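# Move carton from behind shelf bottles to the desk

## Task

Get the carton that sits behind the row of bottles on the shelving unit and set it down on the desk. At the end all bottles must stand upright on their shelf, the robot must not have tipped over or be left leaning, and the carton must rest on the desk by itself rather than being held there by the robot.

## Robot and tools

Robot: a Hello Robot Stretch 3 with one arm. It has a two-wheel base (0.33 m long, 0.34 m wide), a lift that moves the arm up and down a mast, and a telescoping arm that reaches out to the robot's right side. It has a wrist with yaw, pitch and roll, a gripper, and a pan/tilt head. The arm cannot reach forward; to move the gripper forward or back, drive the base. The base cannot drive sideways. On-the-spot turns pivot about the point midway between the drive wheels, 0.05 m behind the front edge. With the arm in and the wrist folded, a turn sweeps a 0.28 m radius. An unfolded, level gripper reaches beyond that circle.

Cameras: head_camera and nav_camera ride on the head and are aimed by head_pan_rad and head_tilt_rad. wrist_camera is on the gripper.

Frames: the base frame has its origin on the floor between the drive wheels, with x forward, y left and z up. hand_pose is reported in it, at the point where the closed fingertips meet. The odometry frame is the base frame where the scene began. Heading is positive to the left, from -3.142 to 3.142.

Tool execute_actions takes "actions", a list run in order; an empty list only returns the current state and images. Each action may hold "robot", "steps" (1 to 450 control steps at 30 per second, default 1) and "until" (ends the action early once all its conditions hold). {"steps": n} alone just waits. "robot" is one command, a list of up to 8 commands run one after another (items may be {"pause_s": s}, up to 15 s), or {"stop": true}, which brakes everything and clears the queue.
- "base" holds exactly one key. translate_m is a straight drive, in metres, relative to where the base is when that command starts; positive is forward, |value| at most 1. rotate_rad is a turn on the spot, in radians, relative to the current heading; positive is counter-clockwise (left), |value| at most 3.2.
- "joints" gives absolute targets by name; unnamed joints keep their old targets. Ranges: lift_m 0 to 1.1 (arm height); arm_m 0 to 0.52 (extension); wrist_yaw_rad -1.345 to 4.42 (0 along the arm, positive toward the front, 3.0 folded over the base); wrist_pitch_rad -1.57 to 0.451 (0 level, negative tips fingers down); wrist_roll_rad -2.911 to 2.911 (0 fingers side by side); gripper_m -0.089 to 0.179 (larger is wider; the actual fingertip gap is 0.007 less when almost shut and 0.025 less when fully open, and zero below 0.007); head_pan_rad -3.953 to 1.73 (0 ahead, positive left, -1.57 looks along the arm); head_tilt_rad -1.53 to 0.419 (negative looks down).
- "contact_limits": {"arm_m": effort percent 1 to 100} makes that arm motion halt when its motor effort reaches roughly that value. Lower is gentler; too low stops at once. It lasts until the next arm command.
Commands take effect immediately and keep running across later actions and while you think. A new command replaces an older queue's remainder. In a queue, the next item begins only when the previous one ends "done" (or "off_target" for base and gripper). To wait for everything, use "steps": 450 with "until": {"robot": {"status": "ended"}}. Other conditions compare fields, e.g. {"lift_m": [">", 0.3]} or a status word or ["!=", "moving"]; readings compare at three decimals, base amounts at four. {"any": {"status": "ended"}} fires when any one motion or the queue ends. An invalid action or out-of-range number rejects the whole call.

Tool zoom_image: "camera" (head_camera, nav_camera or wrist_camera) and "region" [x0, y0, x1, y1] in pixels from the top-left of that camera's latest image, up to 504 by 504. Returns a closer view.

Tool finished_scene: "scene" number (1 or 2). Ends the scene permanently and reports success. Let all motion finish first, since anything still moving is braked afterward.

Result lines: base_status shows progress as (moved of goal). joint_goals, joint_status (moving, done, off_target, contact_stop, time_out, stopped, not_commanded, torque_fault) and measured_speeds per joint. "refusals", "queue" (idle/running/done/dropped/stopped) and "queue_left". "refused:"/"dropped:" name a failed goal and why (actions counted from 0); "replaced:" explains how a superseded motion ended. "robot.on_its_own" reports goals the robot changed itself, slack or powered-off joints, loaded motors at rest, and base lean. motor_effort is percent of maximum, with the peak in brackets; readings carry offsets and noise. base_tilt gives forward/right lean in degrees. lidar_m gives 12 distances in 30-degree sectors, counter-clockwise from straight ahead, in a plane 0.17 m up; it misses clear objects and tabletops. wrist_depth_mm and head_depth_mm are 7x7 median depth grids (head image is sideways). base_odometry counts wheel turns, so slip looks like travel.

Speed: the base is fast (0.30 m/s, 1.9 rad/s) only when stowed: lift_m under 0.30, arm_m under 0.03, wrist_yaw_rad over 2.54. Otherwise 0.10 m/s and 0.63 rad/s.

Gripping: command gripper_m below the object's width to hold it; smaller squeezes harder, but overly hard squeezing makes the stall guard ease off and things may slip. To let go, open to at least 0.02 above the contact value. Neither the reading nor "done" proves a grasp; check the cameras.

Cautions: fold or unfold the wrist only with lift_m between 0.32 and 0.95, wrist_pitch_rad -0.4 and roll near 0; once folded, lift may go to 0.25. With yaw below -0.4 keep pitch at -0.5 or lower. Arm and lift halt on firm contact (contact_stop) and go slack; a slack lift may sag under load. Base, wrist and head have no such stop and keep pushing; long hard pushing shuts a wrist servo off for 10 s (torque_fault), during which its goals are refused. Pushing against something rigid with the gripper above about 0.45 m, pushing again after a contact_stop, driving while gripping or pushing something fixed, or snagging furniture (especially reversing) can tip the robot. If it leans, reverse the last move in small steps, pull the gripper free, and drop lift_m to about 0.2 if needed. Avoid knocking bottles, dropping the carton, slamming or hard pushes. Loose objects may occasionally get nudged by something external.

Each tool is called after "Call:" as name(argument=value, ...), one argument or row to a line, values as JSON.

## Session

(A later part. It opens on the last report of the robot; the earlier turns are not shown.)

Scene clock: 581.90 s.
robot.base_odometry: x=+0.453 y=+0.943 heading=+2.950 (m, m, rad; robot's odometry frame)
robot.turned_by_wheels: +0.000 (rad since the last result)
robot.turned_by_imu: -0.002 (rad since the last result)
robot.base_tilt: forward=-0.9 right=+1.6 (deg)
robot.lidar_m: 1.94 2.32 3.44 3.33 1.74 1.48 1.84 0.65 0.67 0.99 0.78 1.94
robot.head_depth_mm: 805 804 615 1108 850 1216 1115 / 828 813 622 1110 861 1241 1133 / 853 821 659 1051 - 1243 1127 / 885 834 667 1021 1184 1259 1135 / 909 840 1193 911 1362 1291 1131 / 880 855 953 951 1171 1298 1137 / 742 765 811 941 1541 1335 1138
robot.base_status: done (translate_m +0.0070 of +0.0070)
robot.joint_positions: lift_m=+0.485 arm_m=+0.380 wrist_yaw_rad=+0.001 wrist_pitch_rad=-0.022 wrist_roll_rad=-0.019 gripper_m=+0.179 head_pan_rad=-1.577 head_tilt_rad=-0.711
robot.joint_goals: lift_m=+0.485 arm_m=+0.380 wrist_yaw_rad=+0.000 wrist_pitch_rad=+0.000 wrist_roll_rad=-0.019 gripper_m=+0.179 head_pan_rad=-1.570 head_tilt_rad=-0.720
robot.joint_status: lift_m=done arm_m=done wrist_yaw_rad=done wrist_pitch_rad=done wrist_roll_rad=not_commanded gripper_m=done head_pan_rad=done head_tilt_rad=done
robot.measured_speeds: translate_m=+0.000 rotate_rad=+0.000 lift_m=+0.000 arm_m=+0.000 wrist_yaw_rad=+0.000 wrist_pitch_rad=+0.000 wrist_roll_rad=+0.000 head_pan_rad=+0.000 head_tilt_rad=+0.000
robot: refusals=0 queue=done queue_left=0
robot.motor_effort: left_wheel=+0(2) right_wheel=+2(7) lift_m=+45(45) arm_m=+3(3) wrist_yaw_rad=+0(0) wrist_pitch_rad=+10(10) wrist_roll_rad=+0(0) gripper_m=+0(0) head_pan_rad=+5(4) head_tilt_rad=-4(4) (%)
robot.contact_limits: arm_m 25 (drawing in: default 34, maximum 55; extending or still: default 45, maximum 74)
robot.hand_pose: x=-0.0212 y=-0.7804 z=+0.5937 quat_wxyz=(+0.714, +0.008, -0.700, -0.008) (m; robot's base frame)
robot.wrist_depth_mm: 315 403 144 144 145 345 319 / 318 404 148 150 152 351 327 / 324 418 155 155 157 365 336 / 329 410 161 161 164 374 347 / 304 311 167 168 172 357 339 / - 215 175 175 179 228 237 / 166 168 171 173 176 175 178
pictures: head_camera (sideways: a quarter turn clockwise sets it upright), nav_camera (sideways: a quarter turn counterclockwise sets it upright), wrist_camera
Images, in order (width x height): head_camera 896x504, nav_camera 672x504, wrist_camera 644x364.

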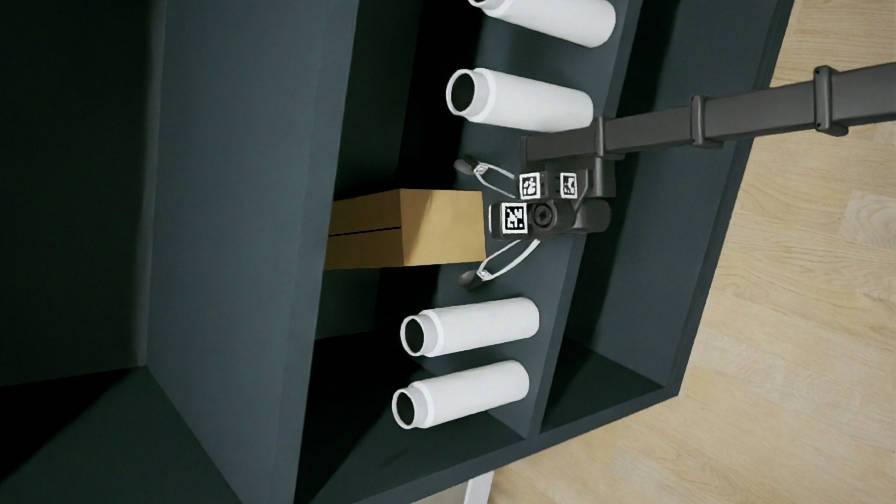

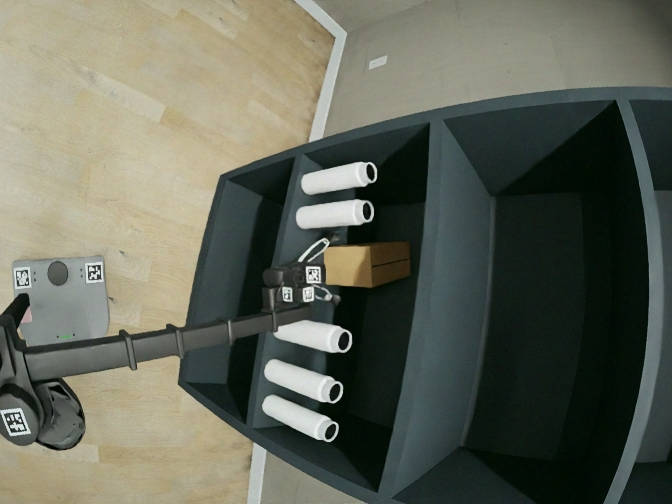

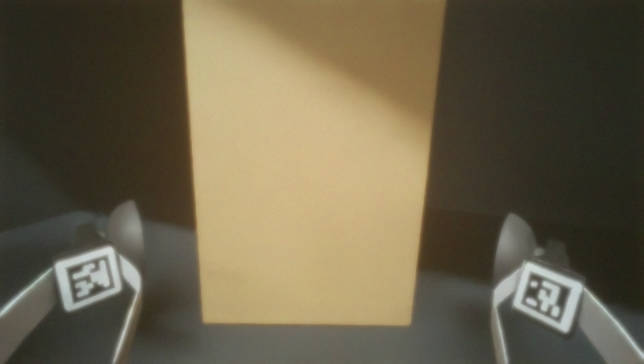

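Call:
zoom_image(
  camera="head_camera",
  region=[400, 40, 720, 340],
)

Call:
zoom_image(
  camera="nav_camera",
  region=[200, 150, 440, 400],
)

Region (400, 40, 720, 340) of head_camera's 896x504 image, scaled by 1.575, with more detail than that image has; it fills the top 472 rows of this view, and the rest is white.

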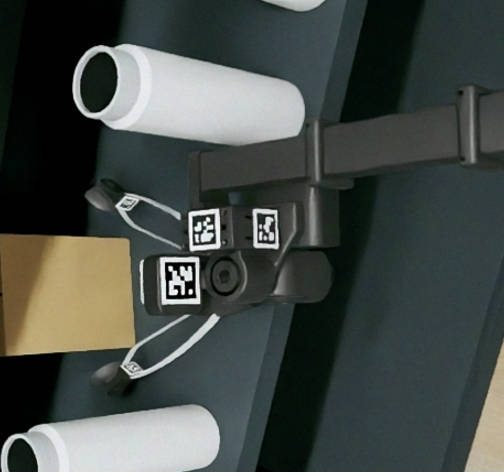

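Region (200, 150, 440, 400) of nav_camera's 672x504 image, scaled by 2.016, with more detail than that image has; it fills the left 484 columns of this view, and the rest is white.

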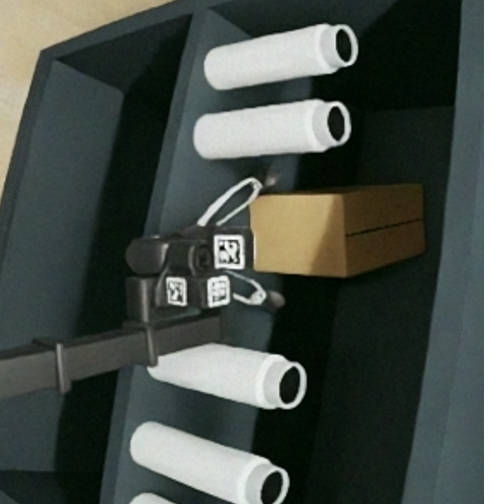

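Call:
execute_actions(
  actions=[
    {"robot": [{"base": {"translate_m": 0.004}, "joints": {"lift_m": 0.515}}, {"joints": {"arm_m": 0.45}, "contact_limits": {"arm_m": 20}}], "steps": 450, "until": {"robot": {"status": "ended"}}},
  ],
)

Scene clock: 704.47 s.
robot.base_odometry: x=+0.449 y=+0.943 heading=+2.950 (m, m, rad; robot's odometry frame)
robot.turned_by_wheels: +0.000 (rad since the last result)
robot.turned_by_imu: -0.001 (rad since the last result)
robot.base_tilt: forward=-0.9 right=+1.6 (deg)
robot.lidar_m: 1.95 2.32 3.44 3.32 1.73 1.48 1.85 0.65 0.68 0.99 0.78 1.94
robot.head_depth_mm: 808 807 617 1105 858 1225 1123 / 831 812 621 1107 857 1234 1095 / 857 822 659 1122 1136 1239 1125 / 882 831 663 1031 991 1261 1127 / 912 844 1193 929 1355 1299 1140 / 882 852 948 951 1180 1305 1134 / 739 760 809 932 1546 1333 1143
robot.base_status: done (translate_m +0.0040 of +0.0040)
robot.joint_positions: lift_m=+0.515 arm_m=+0.450 wrist_yaw_rad=+0.001 wrist_pitch_rad=-0.022 wrist_roll_rad=-0.019 gripper_m=+0.179 head_pan_rad=-1.577 head_tilt_rad=-0.711
robot.joint_goals: lift_m=+0.515 arm_m=+0.450 wrist_yaw_rad=+0.000 wrist_pitch_rad=+0.000 wrist_roll_rad=-0.019 gripper_m=+0.179 head_pan_rad=-1.570 head_tilt_rad=-0.720
robot.joint_status: lift_m=done arm_m=done wrist_yaw_rad=done wrist_pitch_rad=done wrist_roll_rad=not_commanded gripper_m=done head_pan_rad=done head_tilt_rad=done
robot.measured_speeds: translate_m=+0.000 rotate_rad=+0.000 lift_m=+0.000 arm_m=+0.000 wrist_yaw_rad=+0.000 wrist_pitch_rad=+0.000 wrist_roll_rad=+0.000 head_pan_rad=+0.000 head_tilt_rad=+0.000
robot: refusals=0 queue=done queue_left=0
robot.motor_effort: left_wheel=+0(2) right_wheel=+3(9) lift_m=+45(45) arm_m=+4(3) wrist_yaw_rad=-1(0) wrist_pitch_rad=+10(10) wrist_roll_rad=+0(0) gripper_m=+0(1) head_pan_rad=+4(4) head_tilt_rad=-4(3) (%)
robot.contact_limits: arm_m 20 (drawing in: default 34, maximum 55; extending or still: default 45, maximum 74)
robot.hand_pose: x=-0.0212 y=-0.8504 z=+0.6237 quat_wxyz=(+0.714, +0.008, -0.700, -0.008) (m; robot's base frame)
robot.wrist_depth_mm: 300 86 86 87 88 89 269 / 302 89 89 90 91 92 276 / 305 93 93 94 94 96 284 / 314 97 96 97 98 100 292 / 305 100 100 101 102 104 302 / - 104 105 106 107 107 296 / 205 151 109 110 111 210 217
pictures: head_camera (sideways: a quarter turn clockwise sets it upright), nav_camera (sideways: a quarter turn counterclockwise sets it upright), wrist_camera
Images, in order (width x height): head_camera 896x504, nav_camera 672x504, wrist_camera 644x364.

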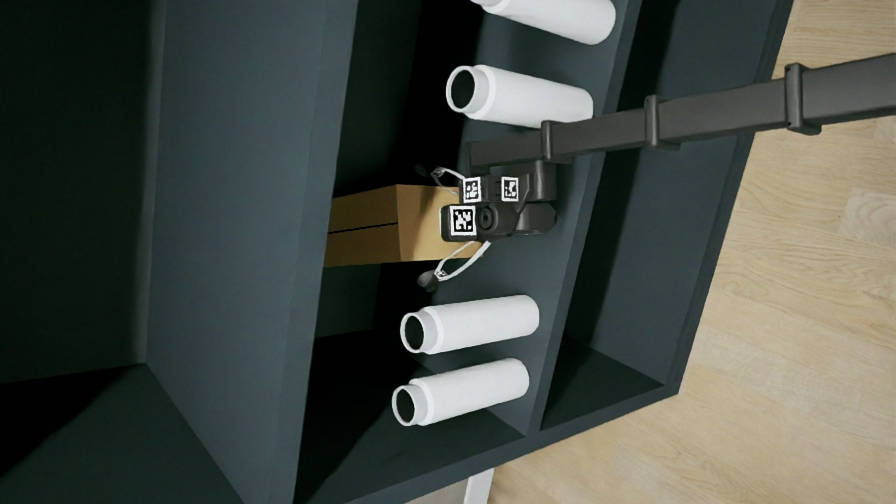

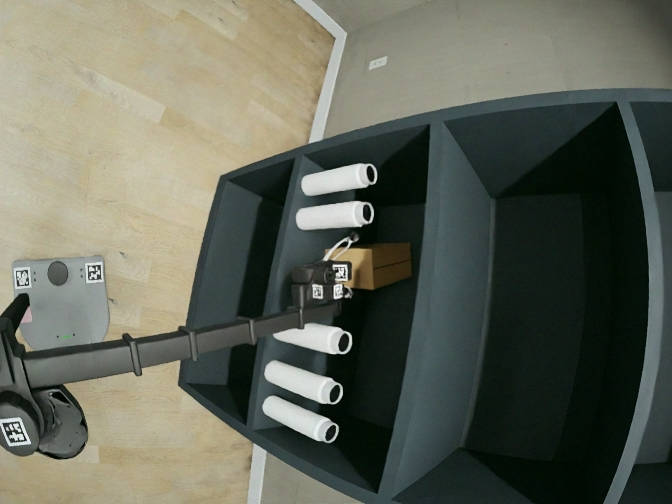

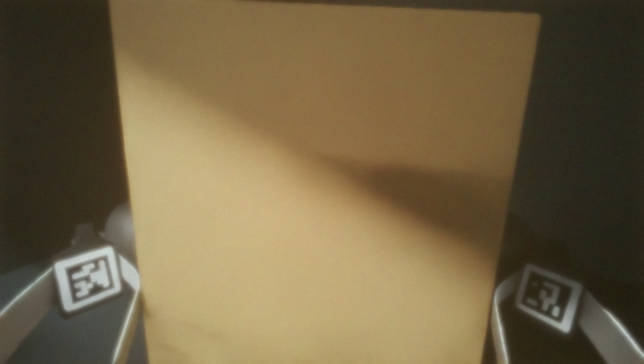

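Call:
zoom_image(
  camera="head_camera",
  region=[320, 120, 600, 320],
)

Region (320, 120, 600, 320) of head_camera's 896x504 image, scaled by 1.800, with more detail than that image has; it fills the top 360 rows of this view, and the rest is white.

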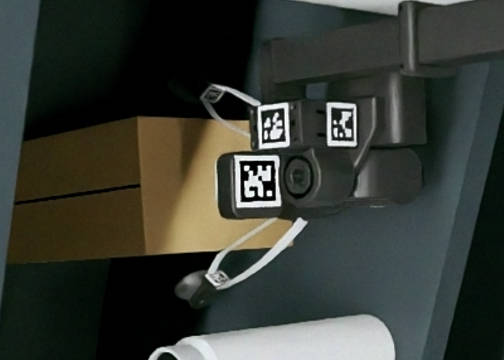

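Call:
execute_actions(
  actions=[
    {"robot": {"joints": {"arm_m": 0.475}, "contact_limits": {"arm_m": 15}}, "steps": 450, "until": {"robot": {"status": "ended"}}},
  ],
)

Scene clock: 737.73 s.
robot.base_odometry: x=+0.449 y=+0.943 heading=+2.950 (m, m, rad; robot's odometry frame)
robot.turned_by_wheels: +0.000 (rad since the last result)
robot.turned_by_imu: +0.000 (rad since the last result)
robot.base_tilt: forward=-0.9 right=+1.6 (deg)
robot.lidar_m: 1.94 2.31 3.43 3.32 1.74 1.48 1.85 0.65 0.68 0.99 0.78 1.94
robot.head_depth_mm: 807 801 616 1104 860 1215 1116 / 830 812 624 1112 857 1233 1099 / 855 823 659 1119 1136 1240 1124 / 884 829 666 1038 992 1258 1130 / 912 841 1195 932 1370 1287 1134 / 878 852 949 951 1181 1306 1143 / 734 763 804 939 1543 1329 1136
robot.base_status: done (translate_m +0.0040 of +0.0040)
robot.joint_positions: lift_m=+0.515 arm_m=+0.459 wrist_yaw_rad=+0.007 wrist_pitch_rad=-0.026 wrist_roll_rad=-0.019 gripper_m=+0.179 head_pan_rad=-1.577 head_tilt_rad=-0.712
robot.joint_goals: lift_m=+0.515 arm_m=+0.459 wrist_yaw_rad=+0.000 wrist_pitch_rad=+0.000 wrist_roll_rad=-0.019 gripper_m=+0.179 head_pan_rad=-1.570 head_tilt_rad=-0.720
robot.joint_status: lift_m=done arm_m=contact_stop wrist_yaw_rad=done wrist_pitch_rad=done wrist_roll_rad=not_commanded gripper_m=done head_pan_rad=done head_tilt_rad=done
robot.measured_speeds: translate_m=+0.000 rotate_rad=+0.000 lift_m=+0.000 arm_m=-0.008 wrist_yaw_rad=+0.010 wrist_pitch_rad=+0.000 wrist_roll_rad=+0.000 head_pan_rad=+0.000 head_tilt_rad=+0.000
robot: refusals=0 queue=dropped queue_left=0
robot.on_its_own: arm_m is slack since a contact_stop, until your next command for it (your +0.475 is given up)
robot.motor_effort: left_wheel=+3(1) right_wheel=-5(4) lift_m=+43(45) arm_m=+9(18) wrist_yaw_rad=-6(6) wrist_pitch_rad=+12(14) wrist_roll_rad=+0(0) gripper_m=-1(1) head_pan_rad=+5(4) head_tilt_rad=-4(3) (%)
robot.contact_limits: arm_m 15 (drawing in: default 34, maximum 55; extending or still: default 45, maximum 74)
robot.hand_pose: x=-0.0196 y=-0.8597 z=+0.6228 quat_wxyz=(+0.714, +0.012, -0.700, -0.007) (m; robot's base frame)
robot.wrist_depth_mm: 293 84 84 85 85 86 263 / 296 88 88 88 88 88 268 / 304 91 91 91 91 92 275 / 304 95 95 95 95 97 285 / 302 98 99 99 99 100 293 / - 103 103 103 103 104 290 / 206 190 107 108 108 210 217
pictures: head_camera (sideways: a quarter turn clockwise sets it upright), nav_camera (sideways: a quarter turn counterclockwise sets it upright), wrist_camera
Images, in order (width x height): head_camera 896x504, nav_camera 672x504, wrist_camera 644x364.

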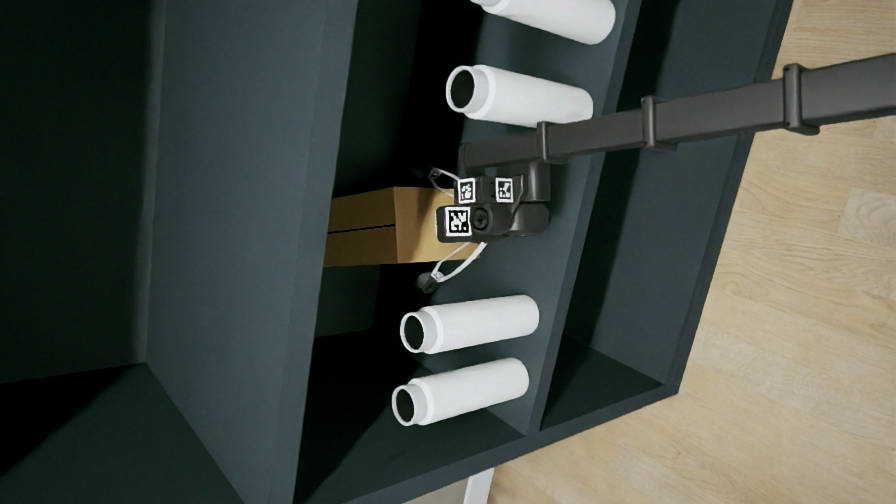

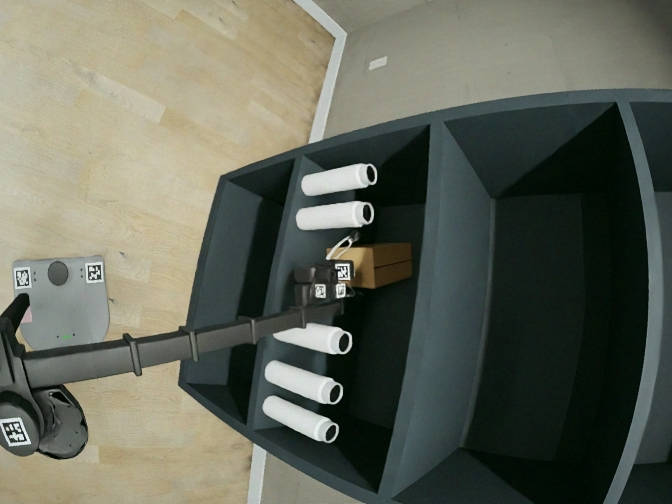

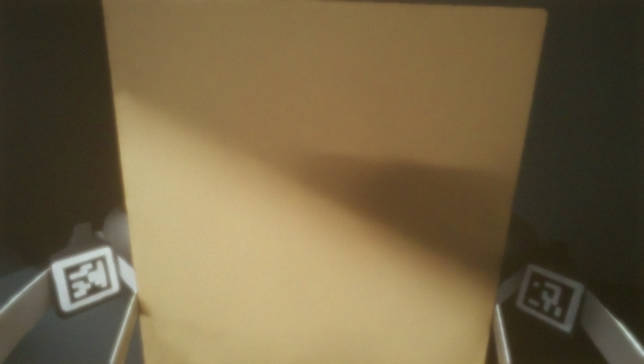

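Call:
execute_actions(
  actions=[
    {"robot": [{"joints": {"arm_m": 0.44}}, {"joints": {"gripper_m": 0.08}}], "steps": 450, "until": {"robot": {"status": "ended"}}},
  ],
)

Scene clock: 803.10 s.
robot.base_odometry: x=+0.449 y=+0.943 heading=+2.950 (m, m, rad; robot's odometry frame)
robot.turned_by_wheels: +0.000 (rad since the last result)
robot.turned_by_imu: -0.001 (rad since the last result)
robot.base_tilt: forward=-0.9 right=+1.6 (deg)
robot.lidar_m: 1.95 2.32 3.44 3.30 1.73 1.49 1.85 0.65 0.68 0.99 0.78 1.94
robot.head_depth_mm: 806 805 614 1103 856 1212 1121 / 832 814 622 1100 859 1226 1099 / 860 823 660 1113 1345 1240 1119 / 884 832 666 1024 1173 1266 1130 / 915 840 1191 934 1365 1293 1140 / 875 853 946 952 1179 1311 1140 / 740 765 805 937 1547 1329 1141
robot.base_status: done (translate_m +0.0040 of +0.0040)
robot.joint_positions: lift_m=+0.515 arm_m=+0.440 wrist_yaw_rad=+0.000 wrist_pitch_rad=-0.024 wrist_roll_rad=-0.019 gripper_m=+0.081 head_pan_rad=-1.577 head_tilt_rad=-0.712
robot.joint_goals: lift_m=+0.515 arm_m=+0.440 wrist_yaw_rad=+0.000 wrist_pitch_rad=+0.000 wrist_roll_rad=-0.019 gripper_m=+0.080 head_pan_rad=-1.570 head_tilt_rad=-0.720
robot.joint_status: lift_m=done arm_m=done wrist_yaw_rad=done wrist_pitch_rad=done wrist_roll_rad=not_commanded gripper_m=done head_pan_rad=done head_tilt_rad=done
robot.measured_speeds: translate_m=+0.000 rotate_rad=+0.000 lift_m=+0.000 arm_m=+0.000 wrist_yaw_rad=+0.000 wrist_pitch_rad=+0.000 wrist_roll_rad=+0.000 head_pan_rad=+0.000 head_tilt_rad=+0.000
robot: refusals=0 queue=done queue_left=0
robot.motor_effort: left_wheel=+1(2) right_wheel=+0(5) lift_m=+43(43) arm_m=+5(7) wrist_yaw_rad=-1(5) wrist_pitch_rad=+11(11) wrist_roll_rad=+0(0) gripper_m=-29(98) head_pan_rad=+4(5) head_tilt_rad=-3(3) (%)
robot.hand_pose: x=-0.0213 y=-0.8402 z=+0.6233 quat_wxyz=(+0.714, +0.009, -0.700, -0.008) (m; robot's base frame)
robot.wrist_depth_mm: 302 352 102 103 104 295 275 / 306 354 104 105 106 109 285 / 308 361 108 109 111 303 292 / 314 366 113 114 115 317 298 / 312 359 117 118 120 324 307 / 277 238 122 123 125 - 292 / 203 204 127 129 131 215 225
pictures: head_camera (sideways: a quarter turn clockwise sets it upright), nav_camera (sideways: a quarter turn counterclockwise sets it upright), wrist_camera
Images, in order (width x height): head_camera 896x504, nav_camera 672x504, wrist_camera 644x364.

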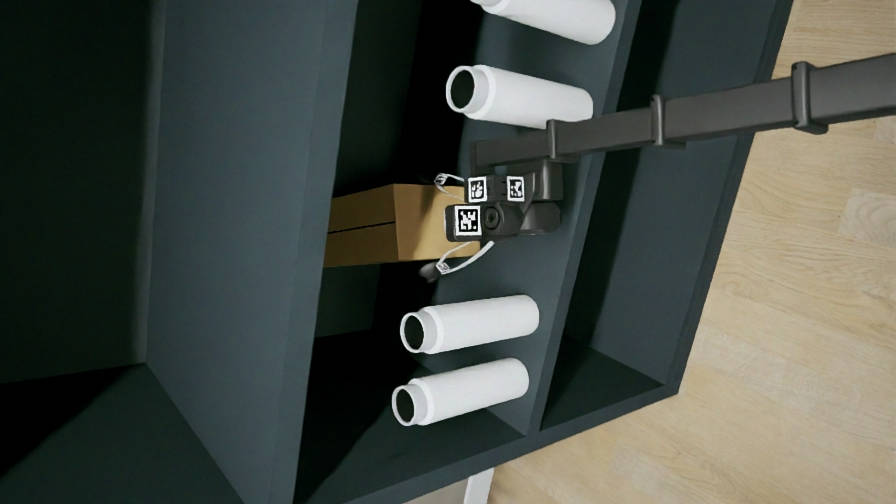

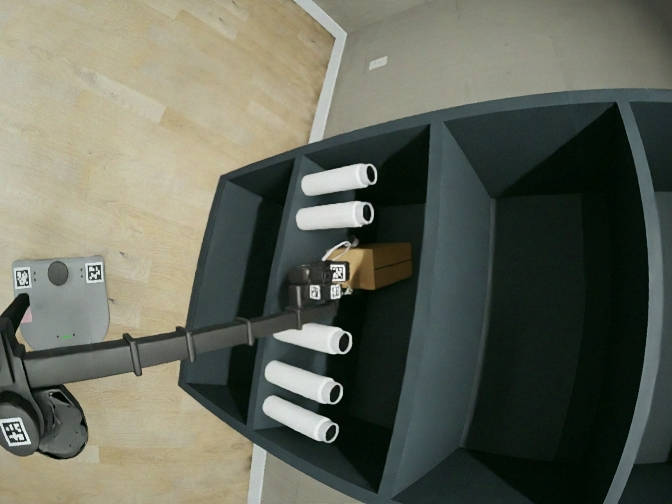

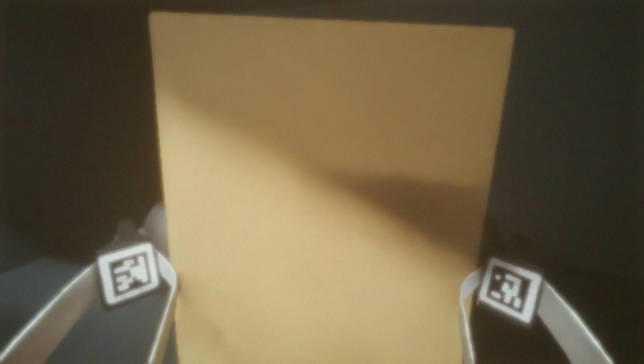

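Call:
execute_actions(
  actions=[
    {"robot": {"joints": {"arm_m": 0.38}}, "steps": 450, "until": {"robot": {"status": "ended"}}},
  ],
)

Scene clock: 818.17 s.
robot.base_odometry: x=+0.449 y=+0.943 heading=+2.950 (m, m, rad; robot's odometry frame)
robot.turned_by_wheels: +0.000 (rad since the last result)
robot.turned_by_imu: -0.002 (rad since the last result)
robot.base_tilt: forward=-0.9 right=+1.6 (deg)
robot.lidar_m: 1.95 2.32 3.42 3.32 1.73 1.49 1.85 0.65 0.68 0.99 0.78 1.94
robot.head_depth_mm: 808 804 616 1118 856 1217 1116 / 825 812 623 1107 857 1219 1098 / 854 816 658 1018 1349 1247 1124 / 883 830 665 960 1364 1260 1121 / 913 843 1194 925 1352 1290 1136 / 877 851 950 952 1178 1306 1136 / 739 761 805 936 1542 1331 1144
robot.base_status: done (translate_m +0.0040 of +0.0040)
robot.joint_positions: lift_m=+0.515 arm_m=+0.380 wrist_yaw_rad=-0.002 wrist_pitch_rad=-0.023 wrist_roll_rad=-0.019 gripper_m=+0.094 head_pan_rad=-1.577 head_tilt_rad=-0.712
robot.joint_goals: lift_m=+0.515 arm_m=+0.380 wrist_yaw_rad=+0.000 wrist_pitch_rad=+0.000 wrist_roll_rad=-0.019 gripper_m=+0.093 head_pan_rad=-1.570 head_tilt_rad=-0.720
robot.joint_status: lift_m=done arm_m=done wrist_yaw_rad=done wrist_pitch_rad=done wrist_roll_rad=not_commanded gripper_m=done head_pan_rad=done head_tilt_rad=done
robot.measured_speeds: translate_m=+0.000 rotate_rad=+0.000 lift_m=+0.000 arm_m=+0.000 wrist_yaw_rad=+0.000 wrist_pitch_rad=+0.000 wrist_roll_rad=+0.000 head_pan_rad=+0.000 head_tilt_rad=+0.000
robot: refusals=0 queue=done queue_left=0
robot.on_its_own: gripper_m is held at +0.093, not at your +0.080, by its stall guard, which is not easing now
robot.motor_effort: left_wheel=-1(1) right_wheel=+3(3) lift_m=+43(43) arm_m=-5(7) wrist_yaw_rad=+2(3) wrist_pitch_rad=+11(11) wrist_roll_rad=+0(0) gripper_m=-22(28) head_pan_rad=+4(4) head_tilt_rad=-4(4) (%)
robot.hand_pose: x=-0.0219 y=-0.7809 z=+0.6235 quat_wxyz=(+0.714, +0.008, -0.700, -0.009) (m; robot's base frame)
robot.wrist_depth_mm: 313 368 102 105 355 337 319 / 315 374 105 107 110 339 330 / 324 396 109 111 114 349 335 / 326 402 113 116 119 367 348 / 324 369 118 121 123 371 354 / 277 - 123 126 129 - 292 / 203 208 128 131 135 219 223
pictures: head_camera (sideways: a quarter turn clockwise sets it upright), nav_camera (sideways: a quarter turn counterclockwise sets it upright), wrist_camera
Images, in order (width x height): head_camera 896x504, nav_camera 672x504, wrist_camera 644x364.

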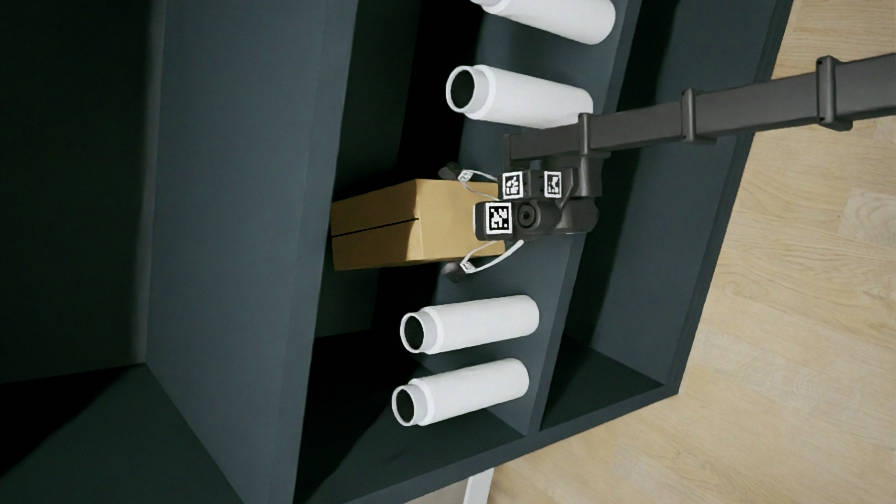

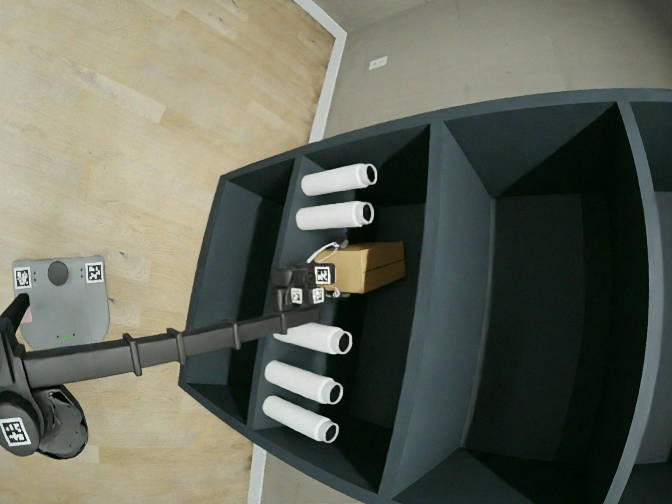

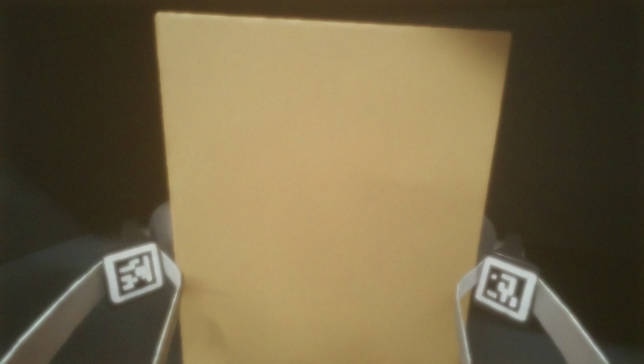

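Call:
execute_actions(
  actions=[
    {"robot": {"joints": {"lift_m": 0.535}}, "steps": 450, "until": {"robot": {"status": "ended"}}},
    {"steps": 15},
  ],
)

Scene clock: 840.20 s.
robot.base_odometry: x=+0.449 y=+0.943 heading=+2.950 (m, m, rad; robot's odometry frame)
robot.turned_by_wheels: +0.000 (rad since the last result)
robot.turned_by_imu: -0.001 (rad since the last result)
robot.base_tilt: forward=-0.9 right=+1.6 (deg)
robot.lidar_m: 1.94 2.32 3.45 3.31 1.73 1.49 1.84 0.65 0.68 0.99 0.79 1.94
robot.head_depth_mm: 811 802 616 1094 852 1223 1113 / 832 814 622 1115 858 1221 1097 / 854 826 658 1047 1346 1238 1121 / 883 829 664 978 1351 1257 1131 / 910 840 1195 928 1367 1285 1137 / 880 853 946 950 1178 1308 1141 / 737 764 805 938 1536 1324 1148
robot.base_status: done (translate_m +0.0040 of +0.0040)
robot.joint_positions: lift_m=+0.535 arm_m=+0.380 wrist_yaw_rad=-0.002 wrist_pitch_rad=-0.029 wrist_roll_rad=-0.019 gripper_m=+0.094 head_pan_rad=-1.577 head_tilt_rad=-0.712
robot.joint_goals: lift_m=+0.535 arm_m=+0.380 wrist_yaw_rad=+0.000 wrist_pitch_rad=+0.000 wrist_roll_rad=-0.019 gripper_m=+0.093 head_pan_rad=-1.570 head_tilt_rad=-0.720
robot.joint_status: lift_m=done arm_m=done wrist_yaw_rad=done wrist_pitch_rad=done wrist_roll_rad=not_commanded gripper_m=done head_pan_rad=done head_tilt_rad=done
robot.measured_speeds: translate_m=+0.000 rotate_rad=+0.000 lift_m=+0.000 arm_m=+0.000 wrist_yaw_rad=+0.000 wrist_pitch_rad=+0.000 wrist_roll_rad=+0.000 head_pan_rad=+0.000 head_tilt_rad=+0.000
robot: refusals=0 queue=done queue_left=0
robot.on_its_own: gripper_m is held at +0.093, not at your +0.080, by its stall guard, which is not easing now
robot.motor_effort: left_wheel=+0(1) right_wheel=+2(3) lift_m=+46(47) arm_m=-4(5) wrist_yaw_rad=+1(2) wrist_pitch_rad=+13(13) wrist_roll_rad=+0(0) gripper_m=-21(22) head_pan_rad=+4(4) head_tilt_rad=-4(3) (%)
robot.hand_pose: x=-0.0219 y=-0.7807 z=+0.6419 quat_wxyz=(+0.714, +0.010, -0.700, -0.011) (m; robot's base frame)
robot.wrist_depth_mm: 311 379 109 386 354 339 320 / 317 391 110 112 115 341 328 / 320 403 113 115 118 356 337 / 327 405 116 119 121 370 349 / 331 379 119 122 124 377 356 / 307 - 122 126 129 - 325 / 222 234 126 129 133 237 251
pictures: head_camera (sideways: a quarter turn clockwise sets it upright), nav_camera (sideways: a quarter turn counterclockwise sets it upright), wrist_camera
Images, in order (width x height): head_camera 896x504, nav_camera 672x504, wrist_camera 644x364.

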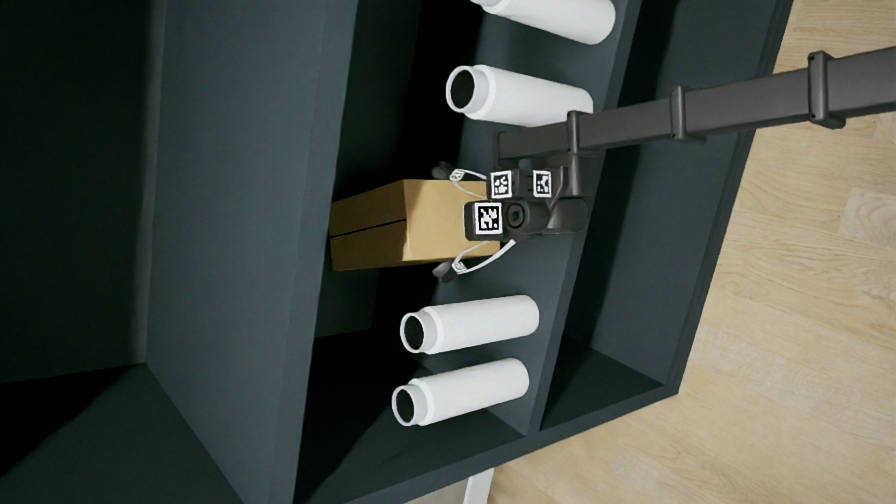

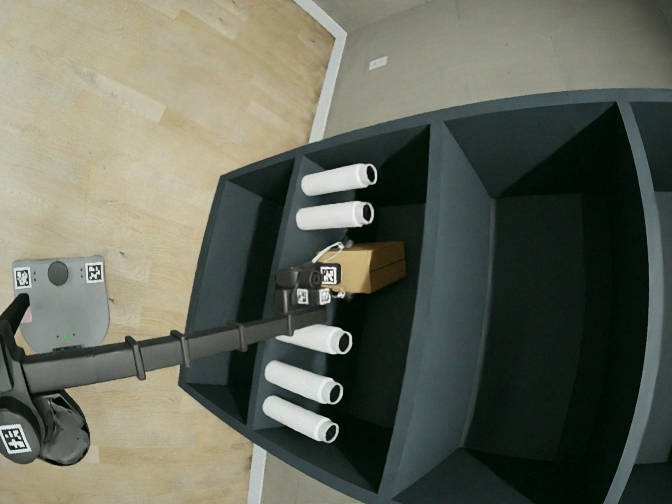

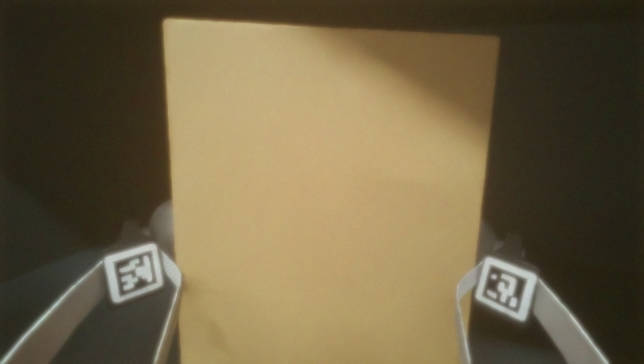

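Call:
zoom_image(
  camera="head_camera",
  region=[300, 120, 620, 340],
)

Region (300, 120, 620, 340) of head_camera's 896x504 image, scaled by 1.575, with more detail than that image has; it fills the top 346 rows of this view, and the rest is white.

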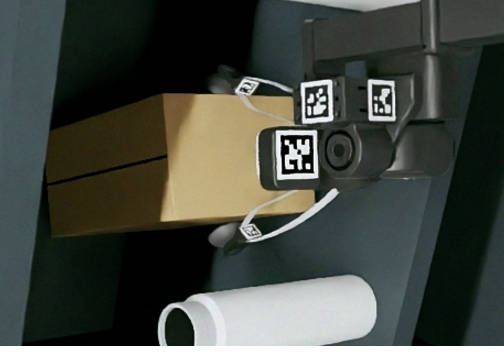

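Call:
execute_actions(
  actions=[
    {"robot": {"joints": {"lift_m": 0.555}}, "steps": 450, "until": {"robot": {"status": "ended"}}},
    {"steps": 10},
  ],
)

Scene clock: 961.33 s.
robot.base_odometry: x=+0.449 y=+0.943 heading=+2.950 (m, m, rad; robot's odometry frame)
robot.turned_by_wheels: +0.000 (rad since the last result)
robot.turned_by_imu: -0.001 (rad since the last result)
robot.base_tilt: forward=-0.9 right=+1.6 (deg)
robot.lidar_m: 1.94 2.32 3.42 3.33 1.73 1.48 1.85 0.65 0.68 0.99 0.78 1.94
robot.head_depth_mm: 806 800 614 1100 856 1221 1119 / 831 810 622 1110 853 1225 1114 / 857 822 660 1084 1347 1240 1127 / 883 834 666 974 1352 1263 1129 / 910 843 1196 929 1360 1291 1140 / 880 852 946 948 1174 1311 1139 / 735 764 807 935 1535 1329 1143
robot.base_status: done (translate_m +0.0040 of +0.0040)
robot.joint_positions: lift_m=+0.555 arm_m=+0.380 wrist_yaw_rad=-0.002 wrist_pitch_rad=-0.031 wrist_roll_rad=-0.019 gripper_m=+0.094 head_pan_rad=-1.577 head_tilt_rad=-0.712
robot.joint_goals: lift_m=+0.555 arm_m=+0.380 wrist_yaw_rad=+0.000 wrist_pitch_rad=+0.000 wrist_roll_rad=-0.019 gripper_m=+0.093 head_pan_rad=-1.570 head_tilt_rad=-0.720
robot.joint_status: lift_m=done arm_m=done wrist_yaw_rad=done wrist_pitch_rad=done wrist_roll_rad=not_commanded gripper_m=done head_pan_rad=done head_tilt_rad=done
robot.measured_speeds: translate_m=+0.000 rotate_rad=+0.000 lift_m=+0.000 arm_m=+0.000 wrist_yaw_rad=+0.000 wrist_pitch_rad=+0.000 wrist_roll_rad=+0.000 head_pan_rad=+0.000 head_tilt_rad=+0.000
robot: refusals=0 queue=done queue_left=0
robot.on_its_own: gripper_m is held at +0.093, not at your +0.080, by its stall guard, which is not easing now
robot.motor_effort: left_wheel=+0(0) right_wheel=+2(2) lift_m=+46(48) arm_m=-5(4) wrist_yaw_rad=+2(2) wrist_pitch_rad=+14(14) wrist_roll_rad=+0(0) gripper_m=-22(22) head_pan_rad=+5(5) head_tilt_rad=-4(3) (%)
robot.hand_pose: x=-0.0219 y=-0.7806 z=+0.6614 quat_wxyz=(+0.714, +0.011, -0.700, -0.012) (m; robot's base frame)
robot.wrist_depth_mm: 313 398 429 389 365 342 319 / 318 390 116 119 121 345 329 / 323 397 118 121 123 358 339 / 325 405 119 122 125 371 347 / 334 383 121 124 127 376 359 / 320 - 123 126 129 - 356 / 253 259 125 127 131 262 278
pictures: head_camera (sideways: a quarter turn clockwise sets it upright), nav_camera (sideways: a quarter turn counterclockwise sets it upright), wrist_camera
Images, in order (width x height): head_camera 896x504, nav_camera 672x504, wrist_camera 644x364.

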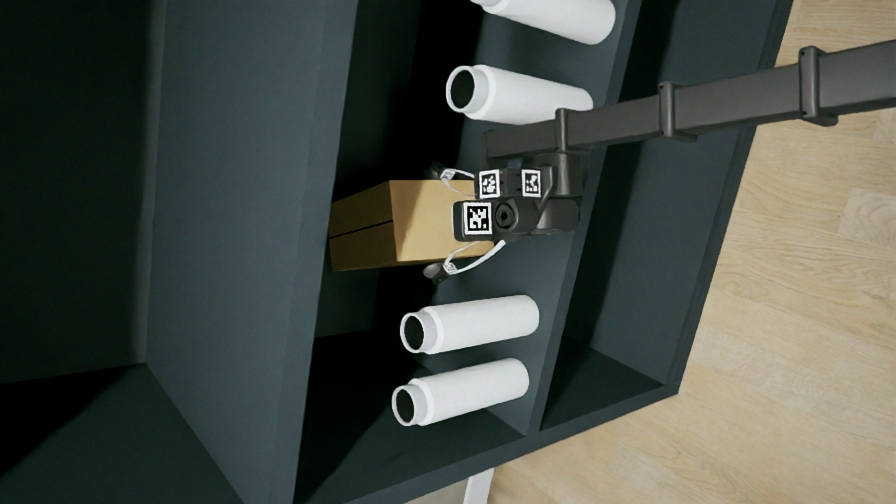

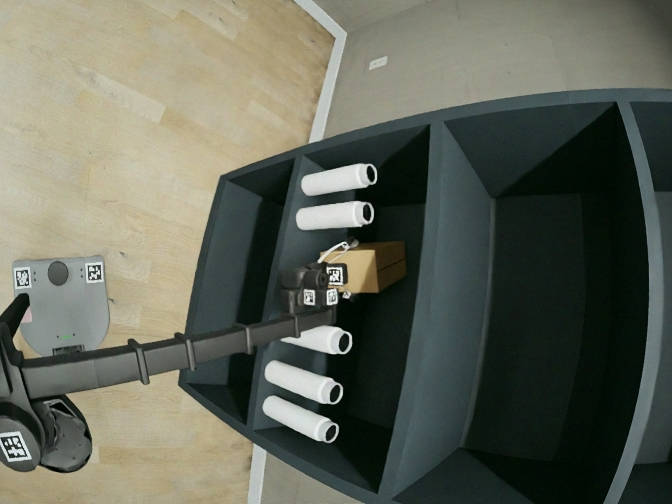

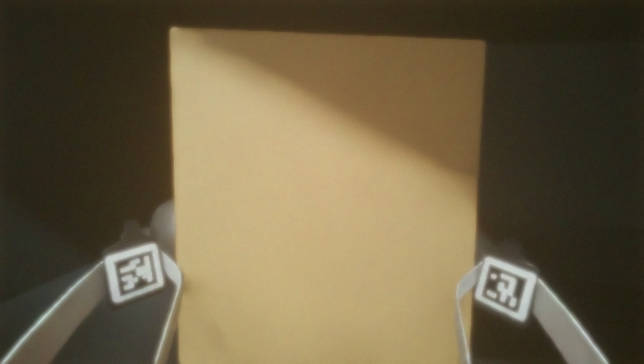

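Call:
execute_actions(
  actions=[
    {"robot": [{"joints": {"lift_m": 0.52}}, {"joints": {"arm_m": 0.26}}], "steps": 450, "until": {"robot": {"status": "ended"}}},
  ],
)

Scene clock: 1084.33 s.
robot.base_odometry: x=+0.449 y=+0.943 heading=+2.950 (m, m, rad; robot's odometry frame)
robot.turned_by_wheels: +0.000 (rad since the last result)
robot.turned_by_imu: -0.001 (rad since the last result)
robot.base_tilt: forward=-0.9 right=+1.6 (deg)
robot.lidar_m: 1.94 2.32 3.43 3.33 1.74 1.49 1.85 0.65 0.68 0.99 0.78 1.94
robot.head_depth_mm: 804 802 617 1105 856 1215 1117 / 831 813 621 1118 869 1220 1100 / 857 818 659 945 920 1223 1126 / 879 830 665 912 996 1271 1130 / 913 844 1193 932 1368 1285 1132 / 883 851 946 948 1173 1311 1140 / 738 764 800 935 1549 1330 1139
robot.base_status: done (translate_m +0.0040 of +0.0040)
robot.joint_positions: lift_m=+0.520 arm_m=+0.260 wrist_yaw_rad=-0.001 wrist_pitch_rad=-0.026 wrist_roll_rad=-0.019 gripper_m=+0.094 head_pan_rad=-1.577 head_tilt_rad=-0.712
robot.joint_goals: lift_m=+0.520 arm_m=+0.260 wrist_yaw_rad=+0.000 wrist_pitch_rad=+0.000 wrist_roll_rad=-0.019 gripper_m=+0.093 head_pan_rad=-1.570 head_tilt_rad=-0.720
robot.joint_status: lift_m=done arm_m=done wrist_yaw_rad=done wrist_pitch_rad=done wrist_roll_rad=not_commanded gripper_m=done head_pan_rad=done head_tilt_rad=done
robot.measured_speeds: translate_m=+0.000 rotate_rad=+0.000 lift_m=+0.000 arm_m=+0.000 wrist_yaw_rad=+0.000 wrist_pitch_rad=+0.000 wrist_roll_rad=+0.000 head_pan_rad=+0.000 head_tilt_rad=+0.000
robot: refusals=0 queue=done queue_left=0
robot.on_its_own: gripper_m is held at +0.093, not at your +0.080, by its stall guard, which is not easing now
robot.motor_effort: left_wheel=+0(0) right_wheel=+2(2) lift_m=+27(46) arm_m=-4(3) wrist_yaw_rad=+3(2) wrist_pitch_rad=+12(14) wrist_roll_rad=+0(0) gripper_m=-21(22) head_pan_rad=+5(4) head_tilt_rad=-3(4) (%)
robot.hand_pose: x=-0.0218 y=-0.6607 z=+0.6281 quat_wxyz=(+0.714, +0.009, -0.700, -0.010) (m; robot's base frame)
robot.wrist_depth_mm: 156 402 105 107 454 427 407 / 160 179 107 109 111 439 419 / 164 190 111 113 115 453 429 / 169 193 115 117 119 470 441 / 174 183 119 121 124 424 433 / 181 - 123 126 129 - 300 / 189 205 128 132 135 225 234
pictures: head_camera (sideways: a quarter turn clockwise sets it upright), nav_camera (sideways: a quarter turn counterclockwise sets it upright), wrist_camera
Images, in order (width x height): head_camera 896x504, nav_camera 672x504, wrist_camera 644x364.

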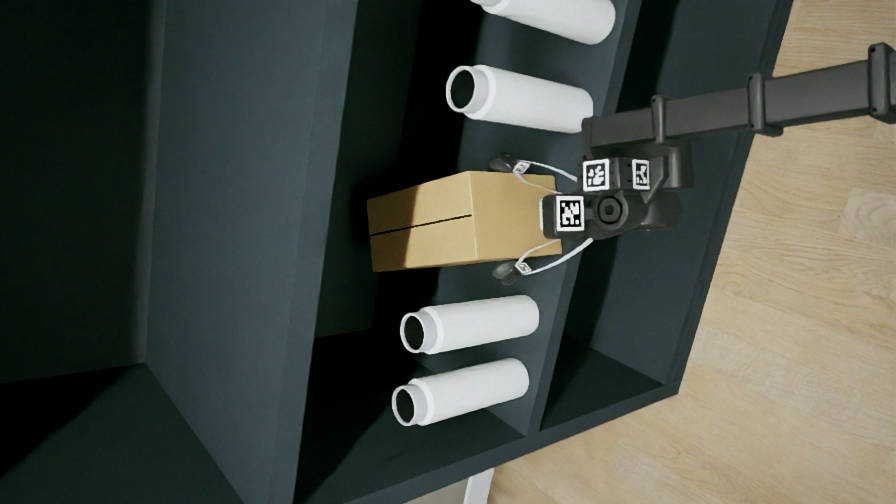

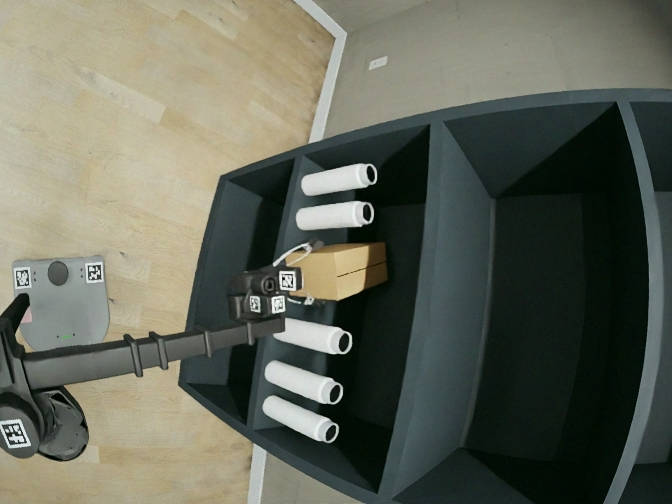

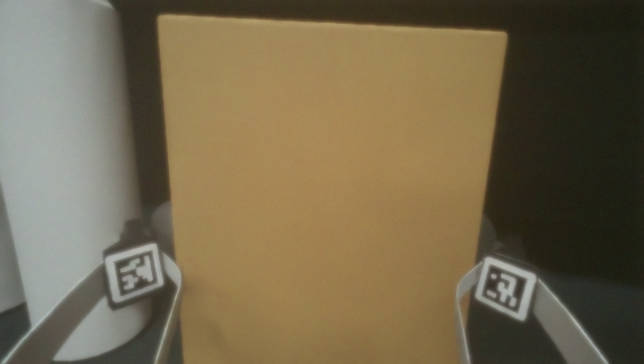

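Call:
execute_actions(
  actions=[],
)

Scene clock: 1118.30 s.
robot.base_odometry: x=+0.449 y=+0.943 heading=+2.950 (m, m, rad; robot's odometry frame)
robot.turned_by_wheels: +0.000 (rad since the last result)
robot.turned_by_imu: -0.001 (rad since the last result)
robot.base_tilt: forward=-0.9 right=+1.6 (deg)
robot.lidar_m: 1.94 2.31 3.43 3.32 1.74 1.49 1.85 0.65 0.68 0.98 0.78 1.94
robot.head_depth_mm: 803 802 615 1101 856 1221 1121 / 831 813 621 1108 866 1221 1093 / 855 823 659 944 921 1224 1124 / 884 830 664 915 993 1263 1131 / 905 843 1199 928 1362 1290 1140 / 885 849 949 948 1177 1306 1136 / 737 764 805 932 1544 1337 1146
robot.base_status: done (translate_m +0.0040 of +0.0040)
robot.joint_positions: lift_m=+0.520 arm_m=+0.260 wrist_yaw_rad=-0.001 wrist_pitch_rad=-0.026 wrist_roll_rad=-0.019 gripper_m=+0.094 head_pan_rad=-1.577 head_tilt_rad=-0.712
robot.joint_goals: lift_m=+0.520 arm_m=+0.260 wrist_yaw_rad=+0.000 wrist_pitch_rad=+0.000 wrist_roll_rad=-0.019 gripper_m=+0.093 head_pan_rad=-1.570 head_tilt_rad=-0.720
robot.joint_status: lift_m=done arm_m=done wrist_yaw_rad=done wrist_pitch_rad=done wrist_roll_rad=not_commanded gripper_m=done head_pan_rad=done head_tilt_rad=done
robot.measured_speeds: translate_m=+0.000 rotate_rad=+0.000 lift_m=+0.000 arm_m=+0.000 wrist_yaw_rad=+0.000 wrist_pitch_rad=+0.000 wrist_roll_rad=+0.000 head_pan_rad=+0.000 head_tilt_rad=+0.000
robot: refusals=0 queue=done queue_left=0
robot.on_its_own: gripper_m is held at +0.093, not at your +0.080, by its stall guard, which is not easing now
robot.motor_effort: left_wheel=+0(0) right_wheel=+2(2) lift_m=+27(27) arm_m=-5(5) wrist_yaw_rad=+1(2) wrist_pitch_rad=+12(12) wrist_roll_rad=+0(0) gripper_m=-21(21) head_pan_rad=+4(4) head_tilt_rad=-3(3) (%)
robot.hand_pose: x=-0.0218 y=-0.6607 z=+0.6281 quat_wxyz=(+0.714, +0.009, -0.700, -0.010) (m; robot's base frame)
robot.wrist_depth_mm: 157 400 105 107 457 430 404 / 160 178 107 109 112 434 418 / 164 190 110 113 115 452 423 / 169 192 114 117 119 462 439 / 174 184 119 121 125 418 429 / 179 - 124 126 129 - 301 / 190 204 128 131 135 227 231
pictures: head_camera (sideways: a quarter turn clockwise sets it upright), nav_camera (sideways: a quarter turn counterclockwise sets it upright), wrist_camera
Images, in order (width x height): head_camera 896x504, nav_camera 672x504, wrist_camera 644x364.

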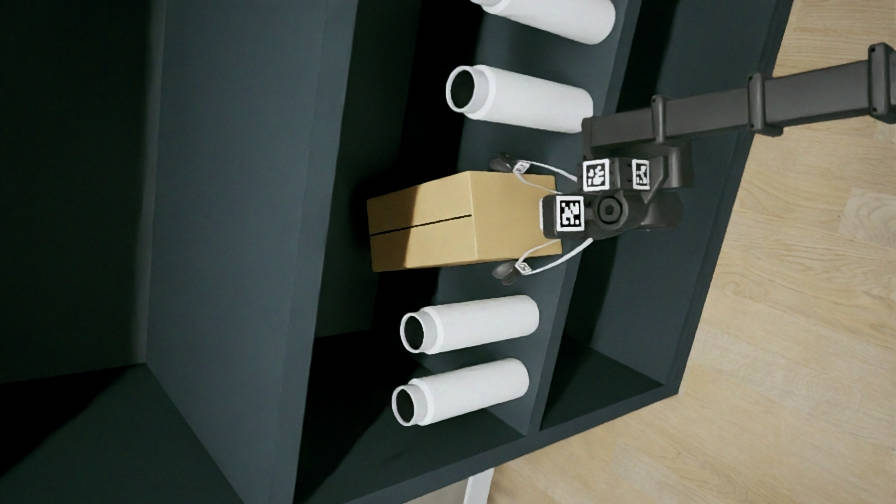

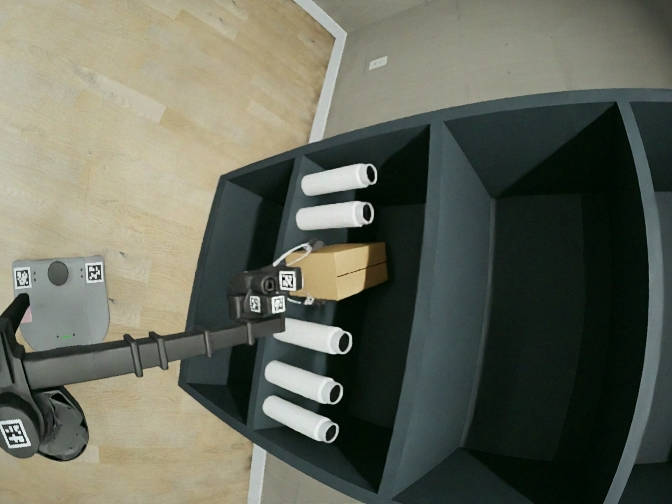

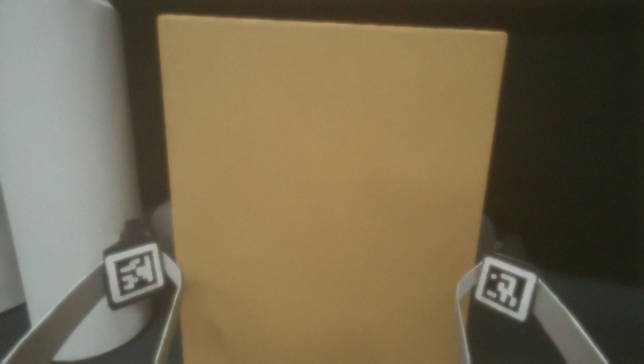

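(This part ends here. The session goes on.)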